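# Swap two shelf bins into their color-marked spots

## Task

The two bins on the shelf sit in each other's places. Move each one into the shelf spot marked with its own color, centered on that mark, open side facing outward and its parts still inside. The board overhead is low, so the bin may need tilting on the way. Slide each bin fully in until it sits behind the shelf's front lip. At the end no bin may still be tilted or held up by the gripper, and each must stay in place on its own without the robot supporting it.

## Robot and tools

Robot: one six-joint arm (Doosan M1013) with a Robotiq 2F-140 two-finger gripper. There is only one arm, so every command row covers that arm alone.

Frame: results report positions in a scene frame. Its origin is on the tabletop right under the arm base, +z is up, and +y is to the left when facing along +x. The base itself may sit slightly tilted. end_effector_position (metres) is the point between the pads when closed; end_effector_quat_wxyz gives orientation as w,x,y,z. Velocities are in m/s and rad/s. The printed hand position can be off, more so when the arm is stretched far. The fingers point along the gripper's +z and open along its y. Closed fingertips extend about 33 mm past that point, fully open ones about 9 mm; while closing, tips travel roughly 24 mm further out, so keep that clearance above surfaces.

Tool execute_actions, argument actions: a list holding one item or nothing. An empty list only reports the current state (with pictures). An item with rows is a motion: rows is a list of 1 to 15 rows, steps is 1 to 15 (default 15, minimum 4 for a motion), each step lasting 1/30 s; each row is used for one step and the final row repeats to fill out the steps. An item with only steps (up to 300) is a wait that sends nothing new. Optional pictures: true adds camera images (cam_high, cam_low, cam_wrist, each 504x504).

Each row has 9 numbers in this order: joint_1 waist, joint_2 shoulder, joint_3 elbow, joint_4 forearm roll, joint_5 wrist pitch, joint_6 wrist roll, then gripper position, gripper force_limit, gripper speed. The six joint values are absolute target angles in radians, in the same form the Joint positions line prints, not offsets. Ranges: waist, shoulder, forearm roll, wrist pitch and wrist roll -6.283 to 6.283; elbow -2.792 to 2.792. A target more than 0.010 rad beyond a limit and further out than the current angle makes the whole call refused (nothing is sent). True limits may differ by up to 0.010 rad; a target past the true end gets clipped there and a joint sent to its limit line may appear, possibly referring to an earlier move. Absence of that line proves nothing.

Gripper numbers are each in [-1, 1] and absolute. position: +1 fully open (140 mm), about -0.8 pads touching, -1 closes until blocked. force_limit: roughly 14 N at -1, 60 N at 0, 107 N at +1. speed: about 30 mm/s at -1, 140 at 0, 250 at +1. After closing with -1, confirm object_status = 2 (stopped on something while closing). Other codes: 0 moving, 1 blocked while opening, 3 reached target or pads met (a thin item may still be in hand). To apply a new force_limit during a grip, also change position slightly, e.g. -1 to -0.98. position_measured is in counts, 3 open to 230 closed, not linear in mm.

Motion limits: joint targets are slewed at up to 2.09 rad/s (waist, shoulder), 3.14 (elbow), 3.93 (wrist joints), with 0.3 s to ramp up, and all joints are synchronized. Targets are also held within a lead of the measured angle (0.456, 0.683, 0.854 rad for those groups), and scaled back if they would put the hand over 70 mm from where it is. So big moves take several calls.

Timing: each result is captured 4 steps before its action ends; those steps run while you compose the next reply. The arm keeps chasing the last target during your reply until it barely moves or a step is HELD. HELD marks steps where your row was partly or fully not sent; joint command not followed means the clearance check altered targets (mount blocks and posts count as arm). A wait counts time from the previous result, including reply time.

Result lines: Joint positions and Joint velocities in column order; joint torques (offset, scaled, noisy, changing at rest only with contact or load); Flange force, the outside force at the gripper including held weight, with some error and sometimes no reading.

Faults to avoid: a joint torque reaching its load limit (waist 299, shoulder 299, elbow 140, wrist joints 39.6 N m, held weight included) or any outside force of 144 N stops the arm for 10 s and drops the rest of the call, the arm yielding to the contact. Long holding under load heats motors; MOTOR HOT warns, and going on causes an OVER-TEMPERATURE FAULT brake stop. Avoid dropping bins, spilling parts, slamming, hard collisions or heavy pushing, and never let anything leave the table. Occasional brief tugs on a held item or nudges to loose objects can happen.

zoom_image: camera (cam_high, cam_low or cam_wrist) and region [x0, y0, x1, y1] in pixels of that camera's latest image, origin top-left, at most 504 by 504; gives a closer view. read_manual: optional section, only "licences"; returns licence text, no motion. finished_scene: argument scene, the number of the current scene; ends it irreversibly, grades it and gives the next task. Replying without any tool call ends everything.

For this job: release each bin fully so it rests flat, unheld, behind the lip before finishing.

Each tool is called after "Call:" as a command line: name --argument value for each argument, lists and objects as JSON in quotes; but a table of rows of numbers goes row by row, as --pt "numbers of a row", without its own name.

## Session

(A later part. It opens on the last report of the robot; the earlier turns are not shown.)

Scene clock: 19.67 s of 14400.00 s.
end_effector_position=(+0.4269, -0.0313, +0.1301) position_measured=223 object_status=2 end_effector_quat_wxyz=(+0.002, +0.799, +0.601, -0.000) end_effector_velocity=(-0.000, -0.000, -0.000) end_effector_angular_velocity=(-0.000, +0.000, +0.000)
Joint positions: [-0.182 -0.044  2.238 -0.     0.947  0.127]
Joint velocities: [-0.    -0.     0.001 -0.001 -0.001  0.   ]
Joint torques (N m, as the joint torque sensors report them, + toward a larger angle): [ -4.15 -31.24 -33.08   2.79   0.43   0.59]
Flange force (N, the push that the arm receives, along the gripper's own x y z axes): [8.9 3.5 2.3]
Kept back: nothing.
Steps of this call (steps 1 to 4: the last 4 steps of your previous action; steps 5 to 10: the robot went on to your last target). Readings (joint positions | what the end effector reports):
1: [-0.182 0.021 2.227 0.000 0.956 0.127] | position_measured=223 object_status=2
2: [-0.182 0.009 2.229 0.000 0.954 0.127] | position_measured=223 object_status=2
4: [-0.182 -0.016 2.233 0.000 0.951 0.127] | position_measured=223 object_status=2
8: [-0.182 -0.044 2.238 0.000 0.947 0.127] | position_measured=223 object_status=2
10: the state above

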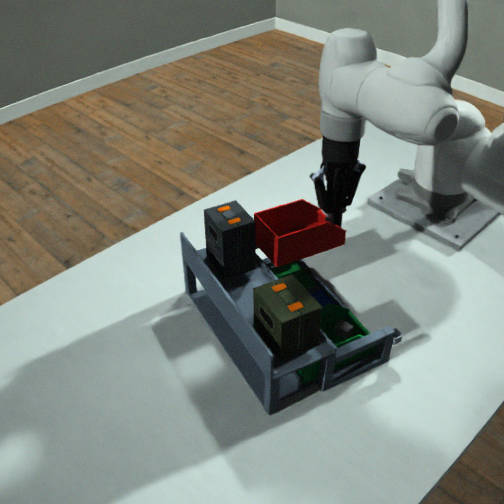

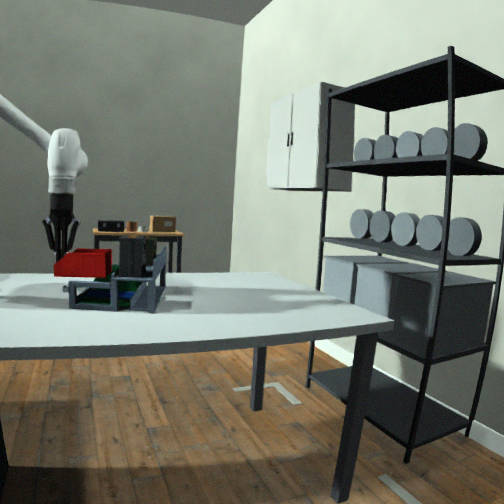

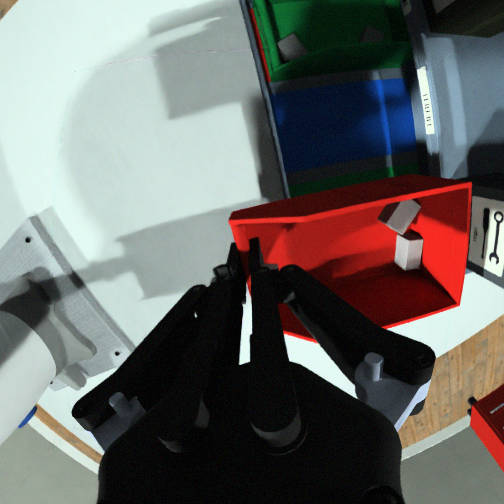

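Call:
execute_actions --actions '[{"rows":[[-0.1,-0.08,2.267,0,0.954,0.209,-1,1,-0.3],[-0.1,-0.08,2.267,0,0.954,0.209,-1,1,-0.3],[-0.1,-0.08,2.267,0,0.954,0.209,-1,1,-0.3],[-0.02,-0.117,2.296,0,0.962,0.289,-1,1,-0.3],[-0.02,-0.117,2.296,0,0.962,0.289,-1,1,-0.3],[-0.02,-0.117,2.296,0,0.962,0.289,-1,1,-0.3],[0.06,-0.153,2.325,0,0.97,0.369,-1,1,-0.3],[0.06,-0.153,2.325,0,0.97,0.369,-1,1,-0.3],[0.06,-0.153,2.325,0,0.97,0.369,-1,1,-0.3],[0.14,-0.19,2.354,0,0.977,0.449,-1,1,-0.3],[0.14,-0.19,2.354,0,0.977,0.449,-1,1,-0.3],[0.14,-0.19,2.354,0,0.977,0.449,-1,1,-0.3],[0.22,-0.226,2.383,0,0.985,0.529,-1,1,-0.3]]}]'

Call:
execute_actions --actions '[{"rows":[[0.297,-0.263,2.412,0,0.992,0.606,-1,1,-0.3],[0.297,-0.263,2.412,0,0.992,0.606,-1,1,-0.3],[0.297,-0.263,2.412,0,0.992,0.606,-1,1,-0.3],[0.297,-0.263,2.412,0,0.992,0.606,-1,1,-0.3],[0.297,-0.263,2.412,0,0.992,0.606,-1,1,-0.3],[0.297,-0.235,2.435,0,0.942,0.606,-1,1,-0.3],[0.297,-0.235,2.435,0,0.942,0.606,-1,1,-0.3],[0.297,-0.235,2.435,0,0.942,0.606,-1,1,-0.3],[0.297,-0.205,2.457,0,0.89,0.606,-1,1,-0.3],[0.297,-0.205,2.457,0,0.89,0.606,-1,1,-0.3],[0.297,-0.205,2.457,0,0.89,0.606,-1,1,-0.3],[0.297,-0.175,2.478,0,0.839,0.606,-1,1,-0.3],[0.297,-0.175,2.478,0,0.839,0.606,-1,1,-0.3],[0.297,-0.175,2.478,0,0.839,0.606,-1,1,-0.3],[0.297,-0.144,2.4983,0,0.787,0.606,-1,1,-0.3]]}]'

Call:
execute_actions --actions '[{"steps":12}]' --pictures true

Call:
zoom_image --camera "cam_low" --region '[0, 250, 120, 320]'

Scene clock: 20.37 s of 14400.00 s.
end_effector_position=(+0.3654, +0.0629, +0.1333) position_measured=223 object_status=2 end_effector_quat_wxyz=(+0.002, +0.799, +0.601, -0.001) end_effector_velocity=(-0.265, +0.298, -0.001) end_effector_angular_velocity=(-0.000, +0.001, -0.007)
Joint positions: [ 0.049 -0.148  2.321 -0.     0.969  0.358]
Joint velocities: [ 0.86  -0.385  0.308  0.     0.079  0.867]
Joint torques (N m, as the joint torque sensors report them, + toward a larger angle): [  9.78 -34.54 -26.7    2.23   1.07   0.19]
Flange force (N, the push that the arm receives, along the gripper's own x y z axes): [-1.0 12.5 2.2]
Steps of this call (steps 1 to 10: the robot went on to your last target; steps 11 to 21: the first 11 steps of this action). Readings (joint positions | what the end effector reports):
11: [-0.182 -0.044 2.238 -0.000 0.947 0.127] | position_measured=223 object_status=2
12: [-0.178 -0.045 2.239 -0.000 0.947 0.130] | position_measured=223 object_status=2
14: [-0.149 -0.058 2.250 -0.000 0.950 0.160] | position_measured=223 object_status=2
18: [-0.035 -0.110 2.291 -0.000 0.960 0.274] | position_measured=223 object_status=2
21: the state above

Scene clock: 20.87 s of 14400.00 s.
end_effector_position=(+0.2808, +0.1311, +0.0986) position_measured=223 object_status=2 end_effector_quat_wxyz=(+0.002, +0.799, +0.601, -0.001) end_effector_velocity=(-0.012, -0.006, -0.225) end_effector_angular_velocity=(-0.012, +0.031, -0.001)
Joint positions: [ 0.297 -0.216  2.448 -0.     0.91   0.606]
Joint velocities: [-0.001  0.344  0.27  -0.001 -0.582  0.001]
Joint torques (N m, as the joint torque sensors report them, + toward a larger angle): [  0.63 -22.53 -31.77   2.94   0.24  -0.38]
Flange force (N, the push that the arm receives, along the gripper's own x y z axes): [8.0 -1.8 2.6]
Steps of this call (steps 1 to 4: the last 4 steps of your previous action; steps 5 to 15: the first 11 steps of this action). Readings (joint positions | what the end effector reports):
5: [0.186 -0.211 2.371 -0.000 0.982 0.495] | position_measured=223 object_status=2
6: [0.211 -0.222 2.380 -0.000 0.984 0.520] | position_measured=223 object_status=2
8: [0.265 -0.248 2.400 -0.000 0.989 0.574] | position_measured=223 object_status=2
12: [0.297 -0.253 2.425 -0.000 0.968 0.606] | position_measured=223 object_status=2
15: the state above

Scene clock: 21.27 s of 14400.00 s.
end_effector_position=(+0.2802, +0.1307, +0.0554) position_measured=223 object_status=2 end_effector_quat_wxyz=(+0.002, +0.799, +0.601, -0.001) end_effector_velocity=(-0.000, -0.000, -0.000) end_effector_angular_velocity=(+0.000, +0.001, -0.000)
Joint positions: [ 0.297 -0.144  2.498 -0.     0.787  0.606]
Joint velocities: [-0.     0.     0.001  0.    -0.     0.   ]
Joint torques (N m, as the joint torque sensors report them, + toward a larger angle): [ -3.9  -14.97 -27.42   2.24   0.39   0.01]
Flange force (N, the push that the arm receives, along the gripper's own x y z axes): [12.7 -4.7 -0.2]
Kept back: nothing.
Steps of this call (steps 1 to 4: the last 4 steps of your previous action; steps 5 to 12: the robot went on to your last target). Readings (joint positions | what the end effector reports):
1: [0.297 -0.207 2.455 -0.000 0.895 0.606] | position_measured=223 object_status=2
2: [0.297 -0.199 2.461 -0.000 0.879 0.606] | position_measured=223 object_status=2
4: [0.297 -0.178 2.476 -0.000 0.844 0.606] | position_measured=223 object_status=2
8: [0.297 -0.144 2.498 -0.000 0.788 0.606] | position_measured=223 object_status=2
12: the state above

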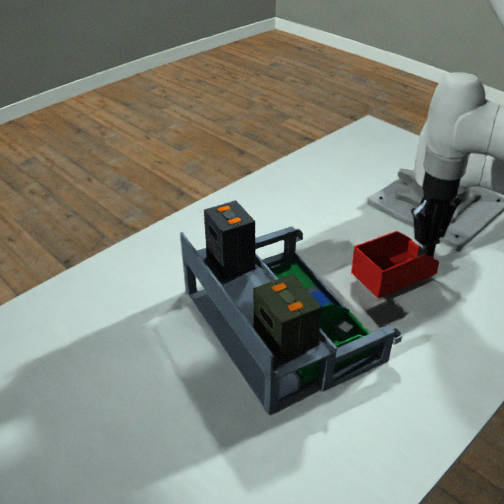

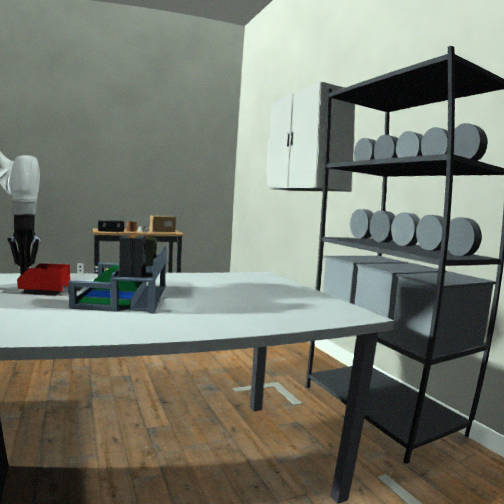

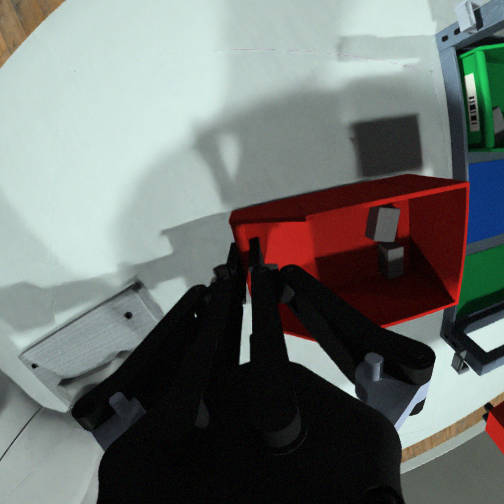

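Region (0, 250, 120, 320) of cam_low's 504x504 image, scaled by 4.200, with more detail than that image has; it fills the top 294 rows of this view, and the rest is white.

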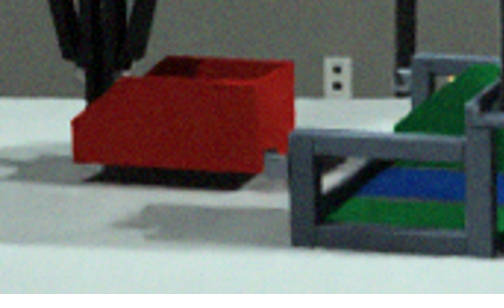

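Call:
execute_actions --actions '[{"rows":[[0.297,-0.128,2.5066,0,0.763,0.606,-1,1,-0.3],[0.297,-0.128,2.5066,0,0.763,0.606,-1,1,-0.3],[0.297,-0.128,2.5066,0,0.763,0.606,-1,1,-0.3],[0.297,-0.128,2.5066,0,0.763,0.606,-1,1,-0.3],[0.297,-0.112,2.5148,0,0.739,0.606,-1,1,-0.3]]}]' --pictures true

Call:
zoom_image --camera "cam_low" --region '[0, 250, 120, 320]'

Scene clock: 21.73 s of 14400.00 s.
end_effector_position=(+0.2800, +0.1306, +0.0392) position_measured=223 object_status=2 end_effector_quat_wxyz=(+0.002, +0.799, +0.601, -0.001) end_effector_velocity=(-0.000, -0.000, +0.000) end_effector_angular_velocity=(-0.000, +0.000, +0.001)
Joint positions: [ 0.297 -0.112  2.515 -0.     0.739  0.606]
Joint velocities: [ 0.    -0.    -0.    -0.     0.    -0.001]
Joint torques (N m, as the joint torque sensors report them, + toward a larger angle): [ -2.38 -17.29 -27.26   2.48   0.59   0.11]
Flange force (N, the push that the arm receives, along the gripper's own x y z axes): [7.7 -2.3 2.7]
Steps of this call (steps 1 to 3: the robot went on to your last target; steps 4 to 14: the first 11 steps of this action). Readings (joint positions | what the end effector reports):
4: [0.297 -0.144 2.498 -0.000 0.787 0.606] | position_measured=223 object_status=2
5: [0.297 -0.140 2.500 -0.000 0.781 0.606] | position_measured=223 object_status=2
7: [0.297 -0.129 2.506 -0.000 0.764 0.606] | position_measured=223 object_status=2
11: [0.297 -0.113 2.515 -0.000 0.740 0.606] | position_measured=223 object_status=2
14: the state above

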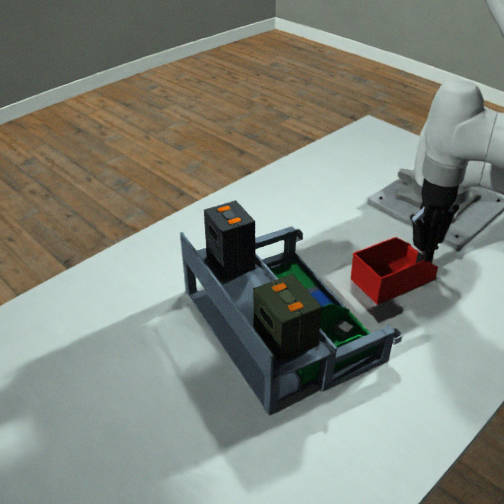

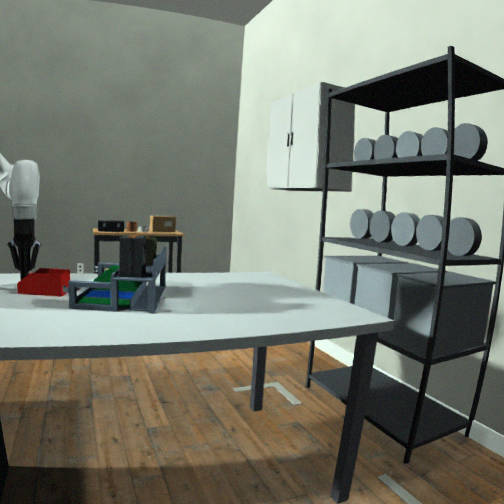

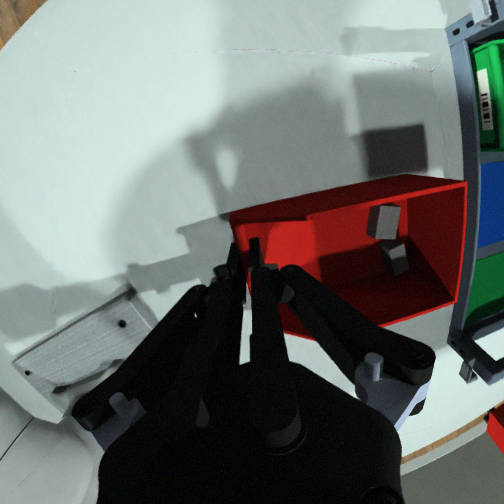

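Region (0, 250, 120, 320) of cam_low's 504x504 image, scaled by 4.200, with more detail than that image has; it fills the top 294 rows of this view, and the rest is white.

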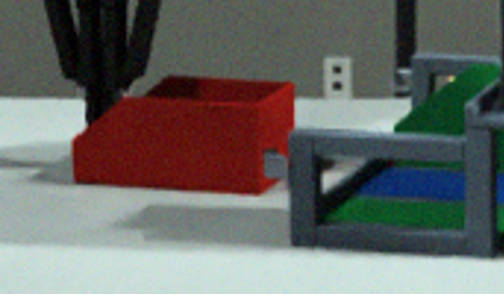

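Call:
execute_actions --actions '[{"rows":[[0.297,-0.108,2.5168,0,0.733,0.606,-1,1,-0.3],[0.297,-0.108,2.5168,0,0.733,0.606,-1,1,-0.3],[0.297,-0.108,2.5168,0,0.733,0.606,-1,1,-0.3],[0.297,-0.108,2.5168,0,0.733,0.606,-1,1,-0.3],[0.297,-0.108,2.5168,0,0.733,0.606,-0.45,1,0]]}]'

Call:
execute_actions --actions '[{"rows":[[0.297,-0.299,2.373,0,1.068,0.606,-0.45,1,0]]}]'

Call:
execute_actions --actions '[{"rows":[[0.208,0.199,1.9696,0,0.973,0.517,-0.45,1,0]]}]'

Call:
execute_actions --actions '[{"steps":25}]' --pictures true

Scene clock: 22.30 s of 14400.00 s.
end_effector_position=(+0.2800, +0.1306, +0.0372) position_measured=186 object_status=0 end_effector_quat_wxyz=(+0.002, +0.799, +0.601, -0.001) end_effector_velocity=(-0.000, -0.000, -0.000) end_effector_angular_velocity=(-0.000, +0.001, -0.001)
Joint positions: [ 0.297 -0.108  2.517  0.     0.733  0.606]
Joint velocities: [-0.     0.     0.001  0.     0.     0.001]
Joint torques (N m, as the joint torque sensors report them, + toward a larger angle): [ -3.13 -16.81 -25.54   2.07   0.63   0.23]
Flange force (N, the push that the arm receives, along the gripper's own x y z axes): [10.2 -2.3 0.1]
Steps of this call (steps 1 to 4: the last 4 steps of your previous action; steps 5 to 6: the robot went on to your last target; steps 7 to 17: the first 11 steps of this action). Readings (joint positions | what the end effector reports):
7: [0.297 -0.112 2.515 -0.000 0.739 0.606] | position_measured=223 object_status=2
8: [0.297 -0.110 2.516 0.000 0.736 0.606] | position_measured=223 object_status=2
10: [0.297 -0.108 2.517 0.000 0.733 0.606] | position_measured=223 object_status=2
14: [0.297 -0.108 2.517 0.000 0.733 0.606] | position_measured=205 object_status=0
17: the state above

Scene clock: 22.80 s of 14400.00 s.
end_effector_position=(+0.2803, +0.1311, +0.1574) position_measured=186 object_status=3 end_effector_quat_wxyz=(+0.002, +0.799, +0.601, -0.000) end_effector_velocity=(-0.020, -0.006, +0.112) end_effector_angular_velocity=(+0.000, -0.000, +0.000)
Joint positions: [ 0.297 -0.296  2.375  0.     1.063  0.606]
Joint velocities: [-0.    -0.168 -0.123  0.     0.291 -0.   ]
Joint torques (N m, as the joint torque sensors report them, + toward a larger angle): [ -9.27  24.54 -20.69   1.75   0.36   0.05]
Flange force (N, the push that the arm receives, along the gripper's own x y z axes): [16.1 -0.1 3.2]
Steps of this call (steps 1 to 4: the last 4 steps of your previous action; steps 5 to 15: the first 11 steps of this action). Readings (joint positions | what the end effector reports):
5: [0.297 -0.108 2.517 0.000 0.733 0.606] | position_measured=186 object_status=0
6: [0.297 -0.111 2.515 0.000 0.740 0.606] | position_measured=186 object_status=0
8: [0.297 -0.141 2.492 0.000 0.792 0.606] | position_measured=186 object_status=3
12: [0.297 -0.248 2.411 0.000 0.978 0.606] | position_measured=186 object_status=3
15: the state above

Scene clock: 23.30 s of 14400.00 s.
end_effector_position=(+0.4133, +0.1560, +0.1655) position_measured=186 object_status=3 end_effector_quat_wxyz=(+0.003, +0.799, +0.601, +0.002) end_effector_velocity=(+0.475, +0.068, -0.049) end_effector_angular_velocity=(-0.007, +0.020, +0.000)
Joint positions: [ 0.254 -0.064  2.18   0.     1.02   0.564]
Joint velocities: [-0.15   0.852 -0.678 -0.    -0.153 -0.151]
Joint torques (N m, as the joint torque sensors report them, + toward a larger angle): [ -4.8  -25.85 -30.46   2.63   0.68  -0.5 ]
Flange force (N, the push that the arm receives, along the gripper's own x y z axes): [12.0 -2.3 -3.5]
Steps of this call (steps 1 to 4: the last 4 steps of your previous action; steps 5 to 15: the first 11 steps of this action). Readings (joint positions | what the end effector reports):
5: [0.297 -0.299 2.373 0.000 1.068 0.606] | position_measured=186 object_status=3
6: [0.296 -0.296 2.370 0.000 1.066 0.606] | position_measured=186 object_status=3
8: [0.291 -0.266 2.343 0.000 1.057 0.600] | position_measured=186 object_status=3
12: [0.270 -0.151 2.249 0.000 1.036 0.579] | position_measured=186 object_status=3
15: the state above

Scene clock: 24.13 s of 14400.00 s.
end_effector_position=(+0.5604, +0.1702, +0.1296) position_measured=186 object_status=3 end_effector_quat_wxyz=(+0.002, +0.799, +0.601, -0.001) end_effector_velocity=(+0.000, -0.000, -0.000) end_effector_angular_velocity=(-0.000, -0.000, +0.000)
Joint positions: [0.208 0.199 1.97  0.    0.973 0.517]
Joint velocities: [ 0.  0. -0. -0. -0. -0.]
Joint torques (N m, as the joint torque sensors report them, + toward a larger angle): [ -1.66 -53.63 -32.17   3.21   0.82  -0.08]
Flange force (N, the push that the arm receives, along the gripper's own x y z axes): [3.4 0.3 -1.9]
Kept back: nothing.
Steps of this call (steps 1 to 4: the last 4 steps of your previous action; steps 5 to 25: the robot went on to your last target). Readings (joint positions | what the end effector reports):
1: [0.249 -0.035 2.157 0.000 1.015 0.559] | position_measured=186 object_status=3
2: [0.244 -0.007 2.134 0.000 1.010 0.554] | position_measured=186 object_status=3
4: [0.234 0.050 2.088 0.000 1.000 0.543] | position_measured=186 object_status=3
8: [0.215 0.161 2.000 0.000 0.980 0.524] | position_measured=186 object_status=3
25: the state above

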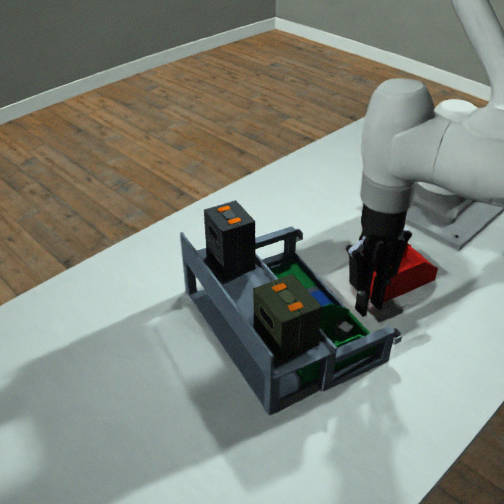

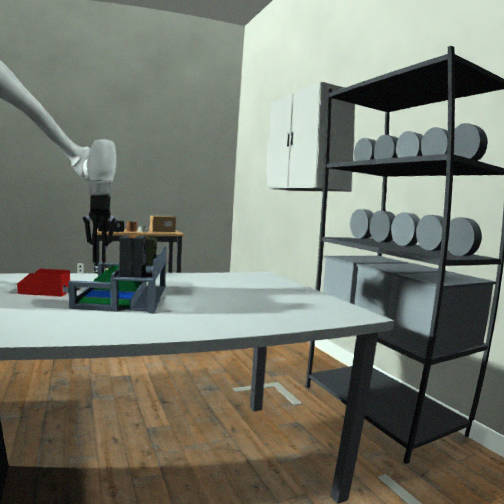

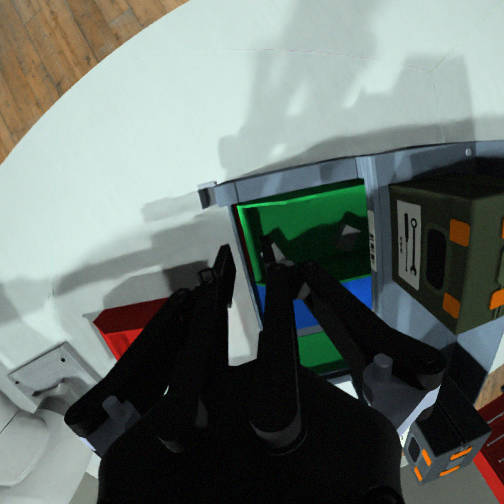

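Call:
execute_actions --actions '[{"rows":[[0.205,0.261,2.005,0,0.876,0.514,-0.45,1,0]]}]' --pictures true

Call:
zoom_image --camera "cam_wrist" --region '[150, 130, 400, 330]'

Call:
zoom_image --camera "cam_high" --region '[300, 260, 420, 380]'

Scene clock: 24.70 s of 14400.00 s.
end_effector_position=(+0.5653, +0.1693, +0.0772) position_measured=186 object_status=3 end_effector_quat_wxyz=(+0.002, +0.799, +0.601, -0.001) end_effector_velocity=(-0.000, -0.000, +0.001) end_effector_angular_velocity=(+0.000, -0.002, -0.001)
Joint positions: [ 0.205  0.261  2.005 -0.     0.876  0.514]
Joint velocities: [-0.    -0.003  0.001 -0.    -0.001  0.001]
Joint torques (N m, as the joint torque sensors report them, + toward a larger angle): [ -1.57 -54.48 -28.55   2.94   0.54   0.17]
Flange force (N, the push that the arm receives, along the gripper's own x y z axes): [1.7 -1.7 -8.1]
Steps of this call (steps 1 to 6: the robot went on to your last target; steps 7 to 17: the first 11 steps of this action). Readings (joint positions | what the end effector reports):
7: [0.208 0.199 1.970 0.000 0.973 0.517] | position_measured=186 object_status=3
8: [0.208 0.202 1.971 0.000 0.967 0.517] | position_measured=186 object_status=3
10: [0.207 0.231 1.988 0.000 0.922 0.515] | position_measured=186 object_status=3
14: [0.205 0.261 2.005 -0.000 0.876 0.514] | position_measured=186 object_status=3
17: the state above

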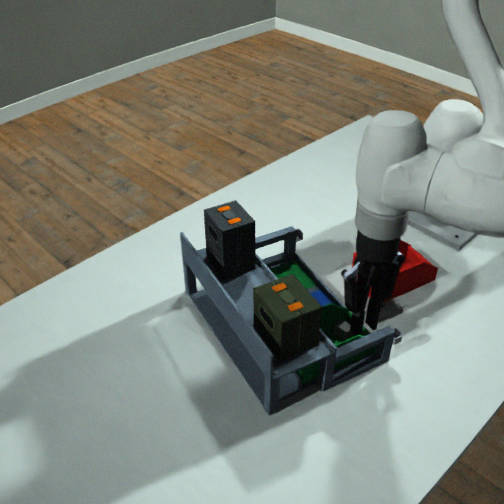

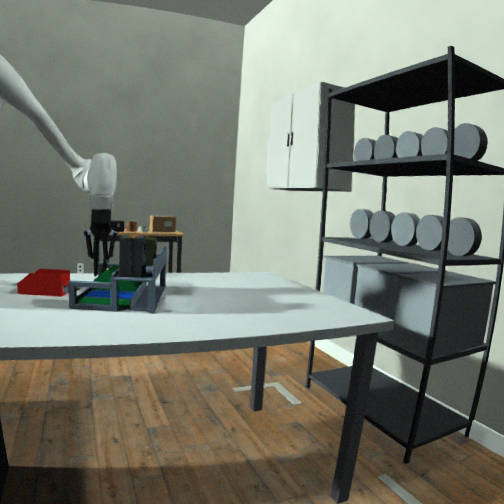

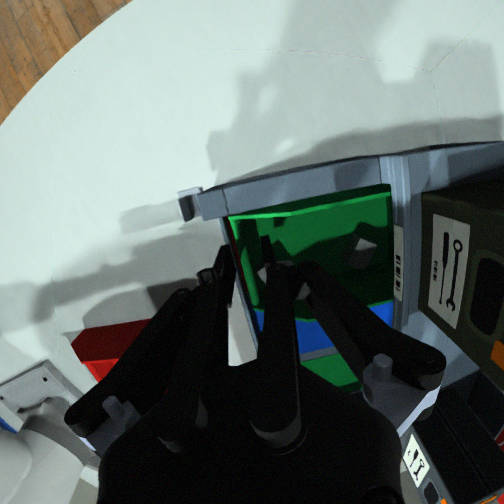

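Region (150, 130, 400, 330) of cam_wrist's 504x504 image, scaled by 2.016, with more detail than that image has; it fills the top 403 rows of this view, and the rest is white.

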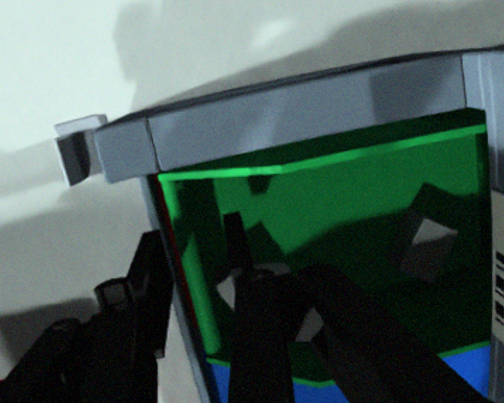

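Region (300, 260, 420, 380) of cam_high's 504x504 image, scaled by 4.200, with more detail than that image has.

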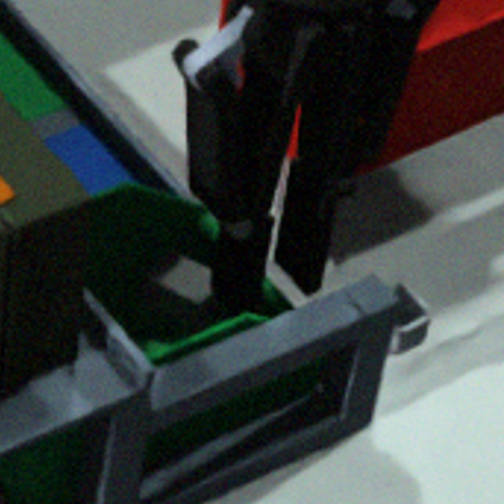

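Call:
execute_actions --actions '[{"rows":[[0.2065,0.2585,2.0085,0,0.8745,0.5155,-0.62,1,0],[0.2065,0.2585,2.0085,0,0.8745,0.5155,-0.62,1,0],[0.2065,0.2585,2.0085,0,0.8745,0.5155,-0.62,1,0],[0.2065,0.2585,2.0085,0,0.8745,0.5155,-0.62,1,0],[0.2065,0.2585,2.0085,0,0.8745,0.5155,-0.62,1,0],[0.2065,0.2635,2.013,0,0.865,0.5155,-0.62,1,0],[0.2065,0.2635,2.013,0,0.865,0.5155,-0.62,1,0],[0.2065,0.2635,2.013,0,0.865,0.5155,-0.62,1,0],[0.2065,0.2635,2.013,0,0.865,0.5155,-0.62,1,0],[0.2065,0.2635,2.013,0,0.865,0.5155,-1,1,-0.5]]}]'

Call:
execute_actions --actions '[{"steps":20}]'

Call:
execute_actions --actions '[{"rows":[[0.2,0.27,1.996,0.012,0.896,0.503,-1,1,-0.5],[0.2,0.27,1.996,0.012,0.896,0.503,-1,1,-0.5],[0.193,0.2765,1.98,0.025,0.927,0.49,-1,1,-0.5],[0.193,0.2765,1.98,0.025,0.927,0.49,-1,1,-0.5],[0.186,0.283,1.963,0.037,0.958,0.477,-1,1,-0.5],[0.186,0.283,1.963,0.037,0.958,0.477,-1,1,-0.5],[0.18,0.2895,1.946,0.049,0.989,0.464,-1,1,-0.5],[0.18,0.2895,1.946,0.049,0.989,0.464,-1,1,-0.5],[0.173,0.296,1.93,0.062,1.02,0.451,-1,1,-0.5],[0.173,0.296,1.93,0.062,1.02,0.451,-1,1,-0.5],[0.166,0.3025,1.9128,0.074,1.051,0.438,-1,1,-0.5]]}]'

Call:
execute_actions --actions '[{"steps":8}]' --pictures true

Scene clock: 25.57 s of 14400.00 s.
end_effector_position=(+0.5630, +0.1697, +0.0726) position_measured=210 object_status=0 end_effector_quat_wxyz=(+0.002, +0.799, +0.601, -0.001) end_effector_velocity=(-0.000, +0.000, -0.001) end_effector_angular_velocity=(-0.000, +0.001, +0.001)
Joint positions: [0.206 0.263 2.013 0.    0.865 0.515]
Joint velocities: [ 0.001  0.001  0.    -0.     0.    -0.001]
Joint torques (N m, as the joint torque sensors report them, + toward a larger angle): [ -3.77 -57.47 -29.17   2.64   0.63  -0.21]
Flange force (N, the push that the arm receives, along the gripper's own x y z axes): [7.0 -1.2 -2.1]
Steps of this call (steps 1 to 4: the last 4 steps of your previous action; steps 5 to 15: the robot went on to your last target; steps 16 to 26: the first 11 steps of this action). Readings (joint positions | what the end effector reports):
16: [0.205 0.261 2.005 -0.000 0.876 0.514] | position_measured=186 object_status=0
17: [0.206 0.260 2.006 0.000 0.875 0.514] | position_measured=189 object_status=0
19: [0.206 0.259 2.008 0.000 0.875 0.515] | position_measured=204 object_status=0
23: [0.206 0.263 2.013 0.000 0.866 0.515] | position_measured=208 object_status=0
26: the state above

Scene clock: 35.73 s of 14400.00 s.
end_effector_position=(+0.5635, +0.1699, +0.0743) position_measured=235 object_status=3 end_effector_quat_wxyz=(+0.002, +0.799, +0.601, -0.001) end_effector_velocity=(-0.000, +0.000, -0.000) end_effector_angular_velocity=(+0.000, -0.000, -0.000)
Joint positions: [0.207 0.262 2.01  0.    0.869 0.516]
Joint velocities: [ 0. -0.  0.  0. -0.  0.]
Joint torques (N m, as the joint torque sensors report them, + toward a larger angle): [ -5.47 -42.76 -21.69   1.01  -1.08  -0.2 ]
Flange force (N, the push that the arm receives, along the gripper's own x y z axes): [7.0 -6.4 -28.0]
FORCE FAULT: contact force on the arm reached its limit, and the arm stopped for 10 seconds. The contact can be on any part of the arm, not only on its tool. The arm's remaining commands of this call were not run. The arm holds still and accepts commands again. Move the arm away from the contact; if what it grips holds it there, let go first. Pushing or pulling that hard again can fault the arm again.
Kept back: nothing.
The stop began at step 5 of this call (marked STOPPED below). From that step on the arm followed nothing that you had sent. Nothing is kept back now, and the robot has no last target.
Steps of this call (steps 1 to 4: the last 4 steps of your previous action; steps 5 to 305: the stop). Readings (joint positions | what the end effector reports):
1: [0.206 0.263 2.013 0.000 0.865 0.515] | position_measured=214 object_status=0
2: [0.206 0.263 2.013 0.000 0.865 0.515] | position_measured=219 object_status=0
4: [0.207 0.263 2.012 0.000 0.866 0.516] | position_measured=228 object_status=0
5: [0.207 0.263 2.011 0.000 0.867 0.516] | position_measured=232 object_status=0 STOPPED
8: [0.207 0.262 2.011 0.000 0.869 0.516] | position_measured=235 object_status=0
305: the state above

Scene clock: 35.77 s of 14400.00 s.
end_effector_position=(+0.5635, +0.1699, +0.0743) position_measured=235 object_status=3 end_effector_quat_wxyz=(+0.002, +0.799, +0.601, -0.001) end_effector_velocity=(-0.002, -0.000, -0.001) end_effector_angular_velocity=(-0.000, +0.003, -0.000)
Joint positions: [0.207 0.262 2.01  0.    0.869 0.516]
Joint velocities: [-0.     0.     0.002  0.001  0.    -0.   ]
Joint torques (N m, as the joint torque sensors report them, + toward a larger angle): [ -5.25 -41.25 -19.99   1.53  -1.31   0.09]
Flange force (N, the push that the arm receives, along the gripper's own x y z axes): [6.8 -5.0 -31.2]
Kept back: nothing.
A stop began in an earlier call of the same reply, so what this call sent did not run. Send another action.
Steps of this call (step 1: nothing new was sent). Readings (joint positions | what the end effector reports):
1: the state above

Scene clock: 35.80 s of 14400.00 s.
end_effector_position=(+0.5635, +0.1699, +0.0743) position_measured=235 object_status=3 end_effector_quat_wxyz=(+0.002, +0.799, +0.601, -0.001) end_effector_velocity=(-0.001, -0.000, -0.000) end_effector_angular_velocity=(-0.000, +0.001, -0.001)
Joint positions: [0.207 0.262 2.01  0.    0.869 0.516]
Joint velocities: [-0.     0.     0.001 -0.     0.     0.001]
Joint torques (N m, as the joint torque sensors report them, + toward a larger angle): [ -5.42 -40.08 -21.11   1.76  -0.99   0.07]
Flange force (N, the push that the arm receives, along the gripper's own x y z axes): [5.2 -8.1 -31.4]
Kept back: nothing.
A stop began in an earlier call of the same reply, so what this call sent did not run. Send another action.
Steps of this call (step 1: nothing new was sent). Readings (joint positions | what the end effector reports):
1: the state above

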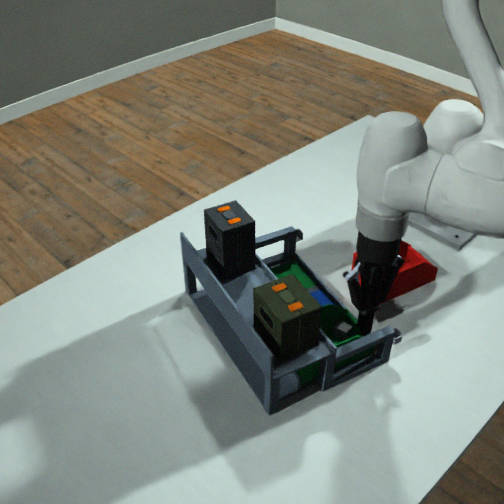

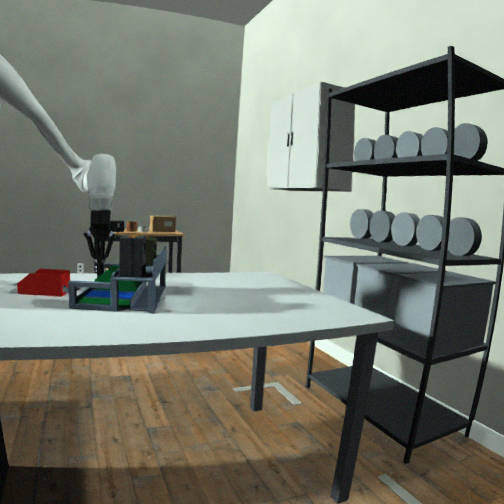

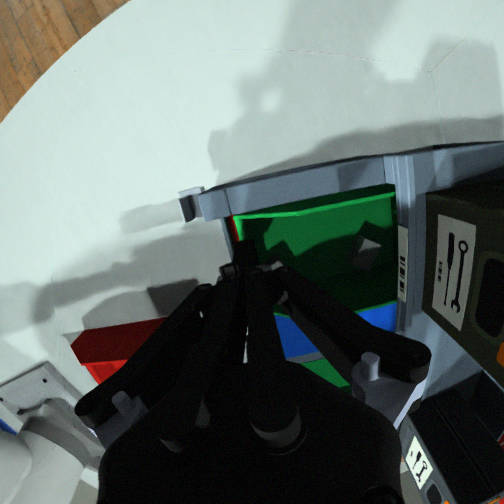

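Call:
execute_actions --actions '[{"rows":[[0.204,0.261,2.001,0,0.88,0.513,-0.55,0,0],[0.204,0.261,2.001,0,0.88,0.513,-0.55,0,0],[0.204,0.261,2.001,0,0.88,0.513,-0.55,0,0],[0.204,0.261,2.001,0,0.88,0.513,-0.55,0,0],[0.204,0.261,2.001,0,0.88,0.513,-0.55,0,0],[0.204,0.261,2.001,0,0.88,0.513,-0.55,0,0],[0.204,0.261,2.001,0,0.88,0.513,-0.55,0,0],[0.204,0.261,2.001,0,0.88,0.513,-0.55,0,0],[0.204,0.267,2.005,0,0.87,0.513,-0.55,0,0],[0.204,0.267,2.005,0,0.87,0.513,-0.55,0,0],[0.204,0.267,2.005,0,0.87,0.513,-0.55,0,0],[0.204,0.273,2.009,0,0.86,0.513,-0.55,0,0]]}]'

Call:
execute_actions --actions '[{"steps":8}]' --pictures true

Call:
zoom_image --camera "cam_wrist" --region '[180, 180, 330, 300]'

Scene clock: 37.50 s of 14400.00 s.
end_effector_position=(+0.5669, +0.1691, +0.0748) position_measured=199 object_status=0 end_effector_quat_wxyz=(+0.002, +0.799, +0.601, -0.001) end_effector_velocity=(-0.014, -0.005, -0.048) end_effector_angular_velocity=(-0.011, +0.033, +0.002)
Joint positions: [0.204 0.266 2.004 0.    0.872 0.513]
Joint velocities: [-0.001  0.05   0.043 -0.004 -0.059 -0.   ]
Joint torques (N m, as the joint torque sensors report them, + toward a larger angle): [ -1.3  -73.49 -35.2    3.7    0.38   0.2 ]
Flange force (N, the push that the arm receives, along the gripper's own x y z axes): [5.6 -0.2 0.6]
Steps of this call (steps 1 to 40: nothing new was sent; steps 41 to 51: the first 11 steps of this action). Readings (joint positions | what the end effector reports):
41: [0.206 0.262 2.010 0.000 0.869 0.516] | position_measured=235 object_status=0
42: [0.206 0.262 2.007 0.000 0.874 0.515] | position_measured=235 object_status=0
44: [0.204 0.261 2.001 0.000 0.880 0.513] | position_measured=217 object_status=0
48: [0.204 0.261 2.001 0.000 0.880 0.513] | position_measured=199 object_status=0
51: the state above

Scene clock: 37.77 s of 14400.00 s.
end_effector_position=(+0.5669, +0.1691, +0.0687) position_measured=199 object_status=3 end_effector_quat_wxyz=(+0.002, +0.799, +0.601, -0.001) end_effector_velocity=(-0.000, -0.000, -0.000) end_effector_angular_velocity=(-0.000, +0.000, -0.000)
Joint positions: [ 0.204  0.273  2.009 -0.     0.86   0.513]
Joint velocities: [-0.     0.001  0.     0.    -0.001  0.   ]
Joint torques (N m, as the joint torque sensors report them, + toward a larger angle): [ -1.87 -55.94 -28.65   2.92   0.4   -0.09]
Flange force (N, the push that the arm receives, along the gripper's own x y z axes): [2.9 -0.7 -5.4]
Kept back: nothing.
Steps of this call (steps 1 to 4: the last 4 steps of your previous action; steps 5 to 8: the robot went on to your last target). Readings (joint positions | what the end effector reports):
1: [0.204 0.267 2.005 -0.000 0.870 0.513] | position_measured=199 object_status=0
2: [0.204 0.269 2.006 -0.000 0.865 0.513] | position_measured=199 object_status=0
4: [0.204 0.273 2.009 -0.000 0.860 0.513] | position_measured=199 object_status=3
8: the state above

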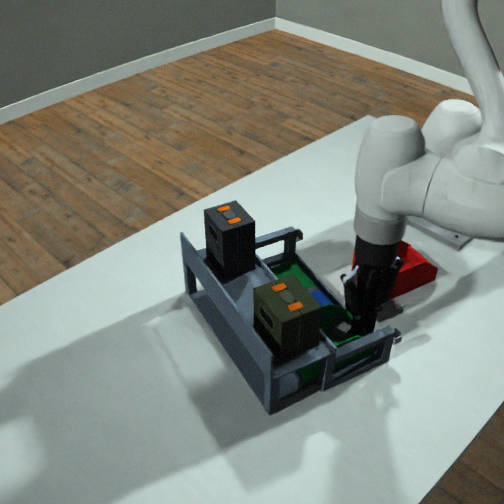

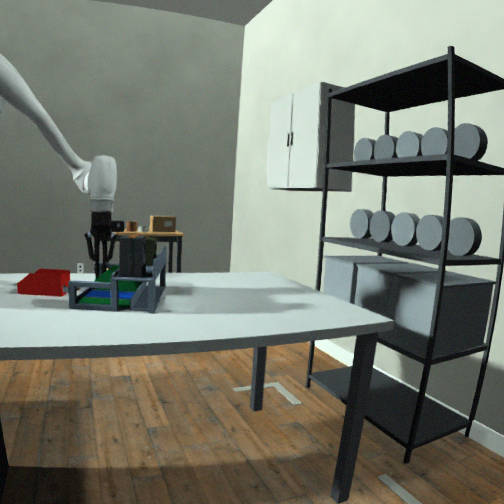

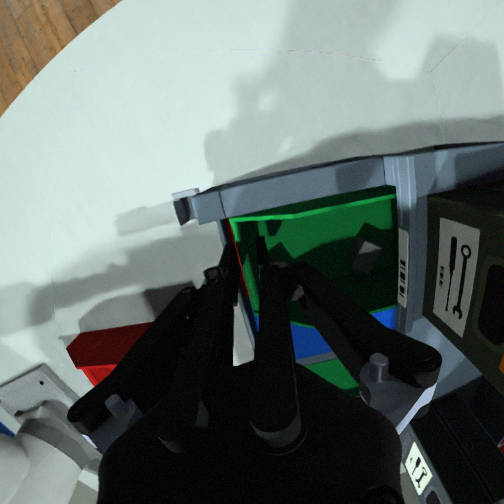

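Region (180, 180, 330, 300) of cam_wrist's 504x504 image, scaled by 3.360, with more detail than that image has; it fills the top 403 rows of this view, and the rest is white.

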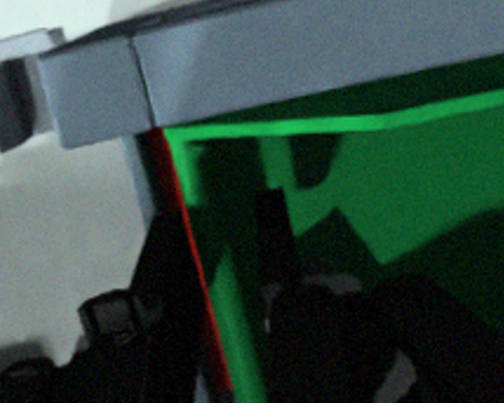

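Straddling. Lower 8 mm.

Call:
execute_actions --actions '[{"rows":[[0.204,0.277,2.012,0,0.853,0.513,-0.55,0,0],[0.204,0.277,2.012,0,0.853,0.513,-0.55,0,0],[0.204,0.277,2.012,0,0.853,0.513,-0.55,0,0],[0.204,0.277,2.012,0,0.853,0.513,-0.55,0,0],[0.204,0.2815,2.015,0,0.845,0.513,-0.55,0,0]],"steps":13}]'

Call:
execute_actions --actions '[{"rows":[[0.204,0.2815,2.015,0,0.845,0.513,-1,0.5,-0.8]]}]'

Call:
execute_actions --actions '[{"steps":12}]'

Scene clock: 38.23 s of 14400.00 s.
end_effector_position=(+0.5667, +0.1690, +0.0611) position_measured=199 object_status=3 end_effector_quat_wxyz=(+0.002, +0.799, +0.601, -0.001) end_effector_velocity=(+0.001, +0.000, -0.000) end_effector_angular_velocity=(+0.000, -0.002, -0.001)
Joint positions: [ 0.204  0.282  2.015 -0.     0.845  0.513]
Joint velocities: [-0.     0.    -0.001 -0.    -0.002  0.001]
Joint torques (N m, as the joint torque sensors report them, + toward a larger angle): [ -0.96 -60.35 -30.68   2.84   0.45   0.28]
Flange force (N, the push that the arm receives, along the gripper's own x y z axes): [1.2 0.4 0.1]
Steps of this call (steps 1 to 5: the robot went on to your last target; steps 6 to 14: the first 9 steps of this action). Readings (joint positions | what the end effector reports):
6: [0.204 0.273 2.009 -0.000 0.860 0.513] | position_measured=199 object_status=3
7: [0.204 0.275 2.010 -0.000 0.856 0.513] | position_measured=199 object_status=3
9: [0.204 0.277 2.012 -0.000 0.853 0.513] | position_measured=199 object_status=3
13: [0.204 0.281 2.015 -0.000 0.845 0.513] | position_measured=199 object_status=3
14: the state above

Scene clock: 38.73 s of 14400.00 s.
end_effector_position=(+0.5667, +0.1690, +0.0611) position_measured=223 object_status=0 end_effector_quat_wxyz=(+0.002, +0.799, +0.601, -0.001) end_effector_velocity=(-0.000, -0.000, -0.000) end_effector_angular_velocity=(-0.000, +0.000, +0.001)
Joint positions: [ 0.204  0.282  2.015 -0.     0.845  0.513]
Joint velocities: [-0.     0.     0.    -0.    -0.    -0.001]
Joint torques (N m, as the joint torque sensors report them, + toward a larger angle): [ -4.75 -43.25 -21.13   2.65  -0.43   0.05]
Flange force (N, the push that the arm receives, along the gripper's own x y z axes): [4.7 -6.9 -27.8]
Steps of this call (steps 1 to 4: the last 4 steps of your previous action; steps 5 to 15: the first 11 steps of this action). Readings (joint positions | what the end effector reports):
5: [0.204 0.282 2.015 -0.000 0.845 0.513] | position_measured=199 object_status=0
6: [0.204 0.282 2.015 -0.000 0.845 0.513] | position_measured=200 object_status=0
8: [0.204 0.282 2.015 -0.000 0.845 0.513] | position_measured=206 object_status=0
12: [0.204 0.282 2.015 -0.000 0.845 0.513] | position_measured=217 object_status=0
15: the state above

Scene clock: 39.13 s of 14400.00 s.
end_effector_position=(+0.5667, +0.1690, +0.0611) position_measured=223 object_status=2 end_effector_quat_wxyz=(+0.002, +0.799, +0.601, -0.001) end_effector_velocity=(-0.001, +0.000, -0.000) end_effector_angular_velocity=(+0.000, +0.000, -0.002)
Joint positions: [ 0.204  0.282  2.015 -0.     0.845  0.513]
Joint velocities: [ 0.    -0.     0.001  0.    -0.     0.001]
Joint torques (N m, as the joint torque sensors report them, + toward a larger angle): [ -3.86 -43.86 -21.23   2.64  -0.45   0.26]
Flange force (N, the push that the arm receives, along the gripper's own x y z axes): [3.6 -5.1 -27.1]
Kept back: nothing.
Steps of this call (steps 1 to 4: the last 4 steps of your previous action; steps 5 to 12: the robot went on to your last target). Readings (joint positions | what the end effector reports):
1: [0.204 0.282 2.015 -0.000 0.845 0.513] | position_measured=223 object_status=0
2: [0.204 0.282 2.015 -0.000 0.845 0.513] | position_measured=223 object_status=0
4: [0.204 0.282 2.015 -0.000 0.845 0.513] | position_measured=223 object_status=0
8: [0.204 0.282 2.015 -0.000 0.845 0.513] | position_measured=223 object_status=2
12: the state above

Call:
execute_actions --actions '[{"rows":[[0.197,0.288,1.998,0.012,0.876,0.5,-0.98,1,-0.5],[0.197,0.288,1.998,0.012,0.876,0.5,-0.98,1,-0.5],[0.1905,0.2945,1.982,0.025,0.907,0.487,-0.98,1,-0.5],[0.1905,0.2945,1.982,0.025,0.907,0.487,-0.98,1,-0.5],[0.184,0.301,1.965,0.037,0.938,0.474,-0.98,1,-0.5],[0.184,0.301,1.965,0.037,0.938,0.474,-0.98,1,-0.5],[0.177,0.3075,1.948,0.049,0.969,0.461,-0.98,1,-0.5],[0.177,0.3075,1.948,0.049,0.969,0.461,-0.98,1,-0.5],[0.17,0.314,1.932,0.062,1.0,0.448,-0.98,1,-0.5],[0.17,0.314,1.932,0.062,1.0,0.448,-0.98,1,-0.5],[0.1635,0.3205,1.915,0.074,1.031,0.4355,-0.98,1,-0.5]]}]'

Call:
execute_actions --actions '[{"rows":[[0.168,0.313,1.9235,0.075,1.03,0.44,-0.98,1,-0.5],[0.168,0.313,1.9235,0.075,1.03,0.44,-0.98,1,-0.5],[0.168,0.313,1.9235,0.075,1.03,0.44,-0.98,1,-0.5],[0.173,0.305,1.932,0.075,1.029,0.444,-0.98,1,-0.5],[0.173,0.305,1.932,0.075,1.029,0.444,-0.98,1,-0.5],[0.173,0.305,1.932,0.075,1.029,0.444,-0.98,1,-0.5],[0.177,0.298,1.9405,0.076,1.027,0.448,-0.98,1,-0.5],[0.177,0.298,1.9405,0.076,1.027,0.448,-0.98,1,-0.5],[0.182,0.29,1.949,0.077,1.026,0.452,-0.98,1,-0.5]]}]' --pictures true

Scene clock: 39.80 s of 14400.00 s.
end_effector_position=(+0.5718, +0.1674, +0.0781) position_measured=225 object_status=2 end_effector_quat_wxyz=(-0.042, +0.800, +0.598, -0.034) end_effector_velocity=(+0.012, -0.003, +0.050) end_effector_angular_velocity=(+0.104, +0.288, -0.013)
Joint positions: [0.172 0.312 1.936 0.059 0.992 0.451]
Joint velocities: [-0.092  0.086 -0.212  0.164  0.397 -0.165]
Joint torques (N m, as the joint torque sensors report them, + toward a larger angle): [  3.84 -64.97 -24.06   1.97   1.15  -0.06]
Flange force (N, the push that the arm receives, along the gripper's own x y z axes): [3.2 1.0 -4.6]
Steps of this call (steps 1 to 9: the robot went on to your last target; steps 10 to 20: the first 11 steps of this action). Readings (joint positions | what the end effector reports):
10: [0.204 0.282 2.015 0.000 0.845 0.513] | position_measured=223 object_status=0
11: [0.203 0.283 2.011 0.003 0.852 0.510] | position_measured=225 object_status=0
13: [0.196 0.289 1.994 0.015 0.883 0.497] | position_measured=225 object_status=0
17: [0.182 0.303 1.961 0.040 0.946 0.471] | position_measured=225 object_status=2
20: the state above

Scene clock: 40.30 s of 14400.00 s.
end_effector_position=(+0.5521, +0.1746, +0.0872) position_measured=225 object_status=2 end_effector_quat_wxyz=(-0.054, +0.799, +0.597, -0.042) end_effector_velocity=(-0.040, +0.019, +0.014) end_effector_angular_velocity=(+0.006, -0.009, +0.006)
Joint positions: [0.181 0.291 1.948 0.077 1.026 0.451]
Joint velocities: [ 0.042 -0.066  0.061  0.009 -0.007  0.029]
Joint torques (N m, as the joint torque sensors report them, + toward a larger angle): [-10.36 -49.91 -36.07   3.15   0.76   0.32]
Flange force (N, the push that the arm receives, along the gripper's own x y z axes): [2.9 3.4 3.1]
Steps of this call (steps 1 to 4: the last 4 steps of your previous action; steps 5 to 15: the first 11 steps of this action). Readings (joint positions | what the end effector reports):
5: [0.164 0.320 1.915 0.074 1.031 0.436] | position_measured=225 object_status=2
6: [0.165 0.318 1.918 0.074 1.031 0.436] | position_measured=225 object_status=2
8: [0.168 0.313 1.923 0.075 1.030 0.439] | position_measured=225 object_status=2
12: [0.175 0.302 1.936 0.075 1.028 0.446] | position_measured=225 object_status=2
15: the state above

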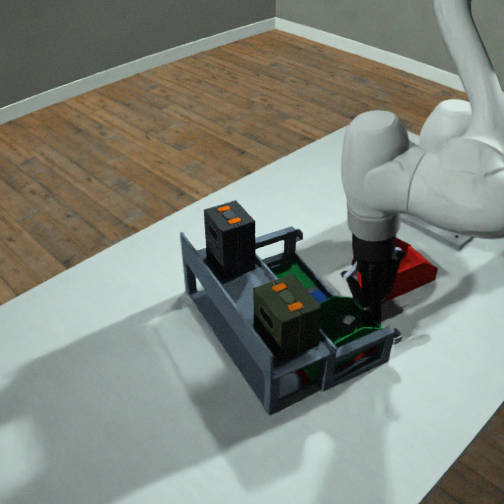

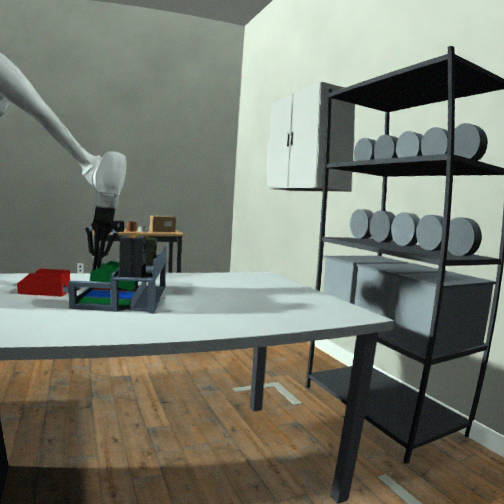

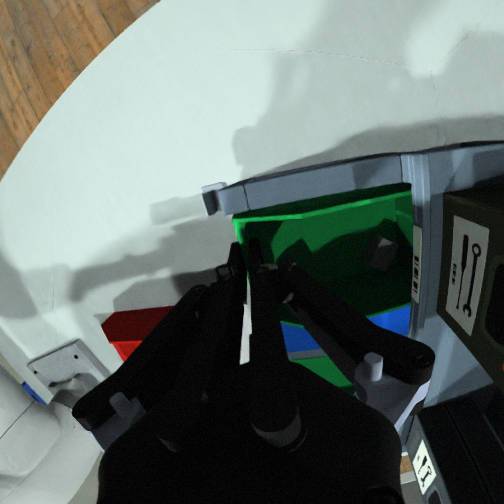

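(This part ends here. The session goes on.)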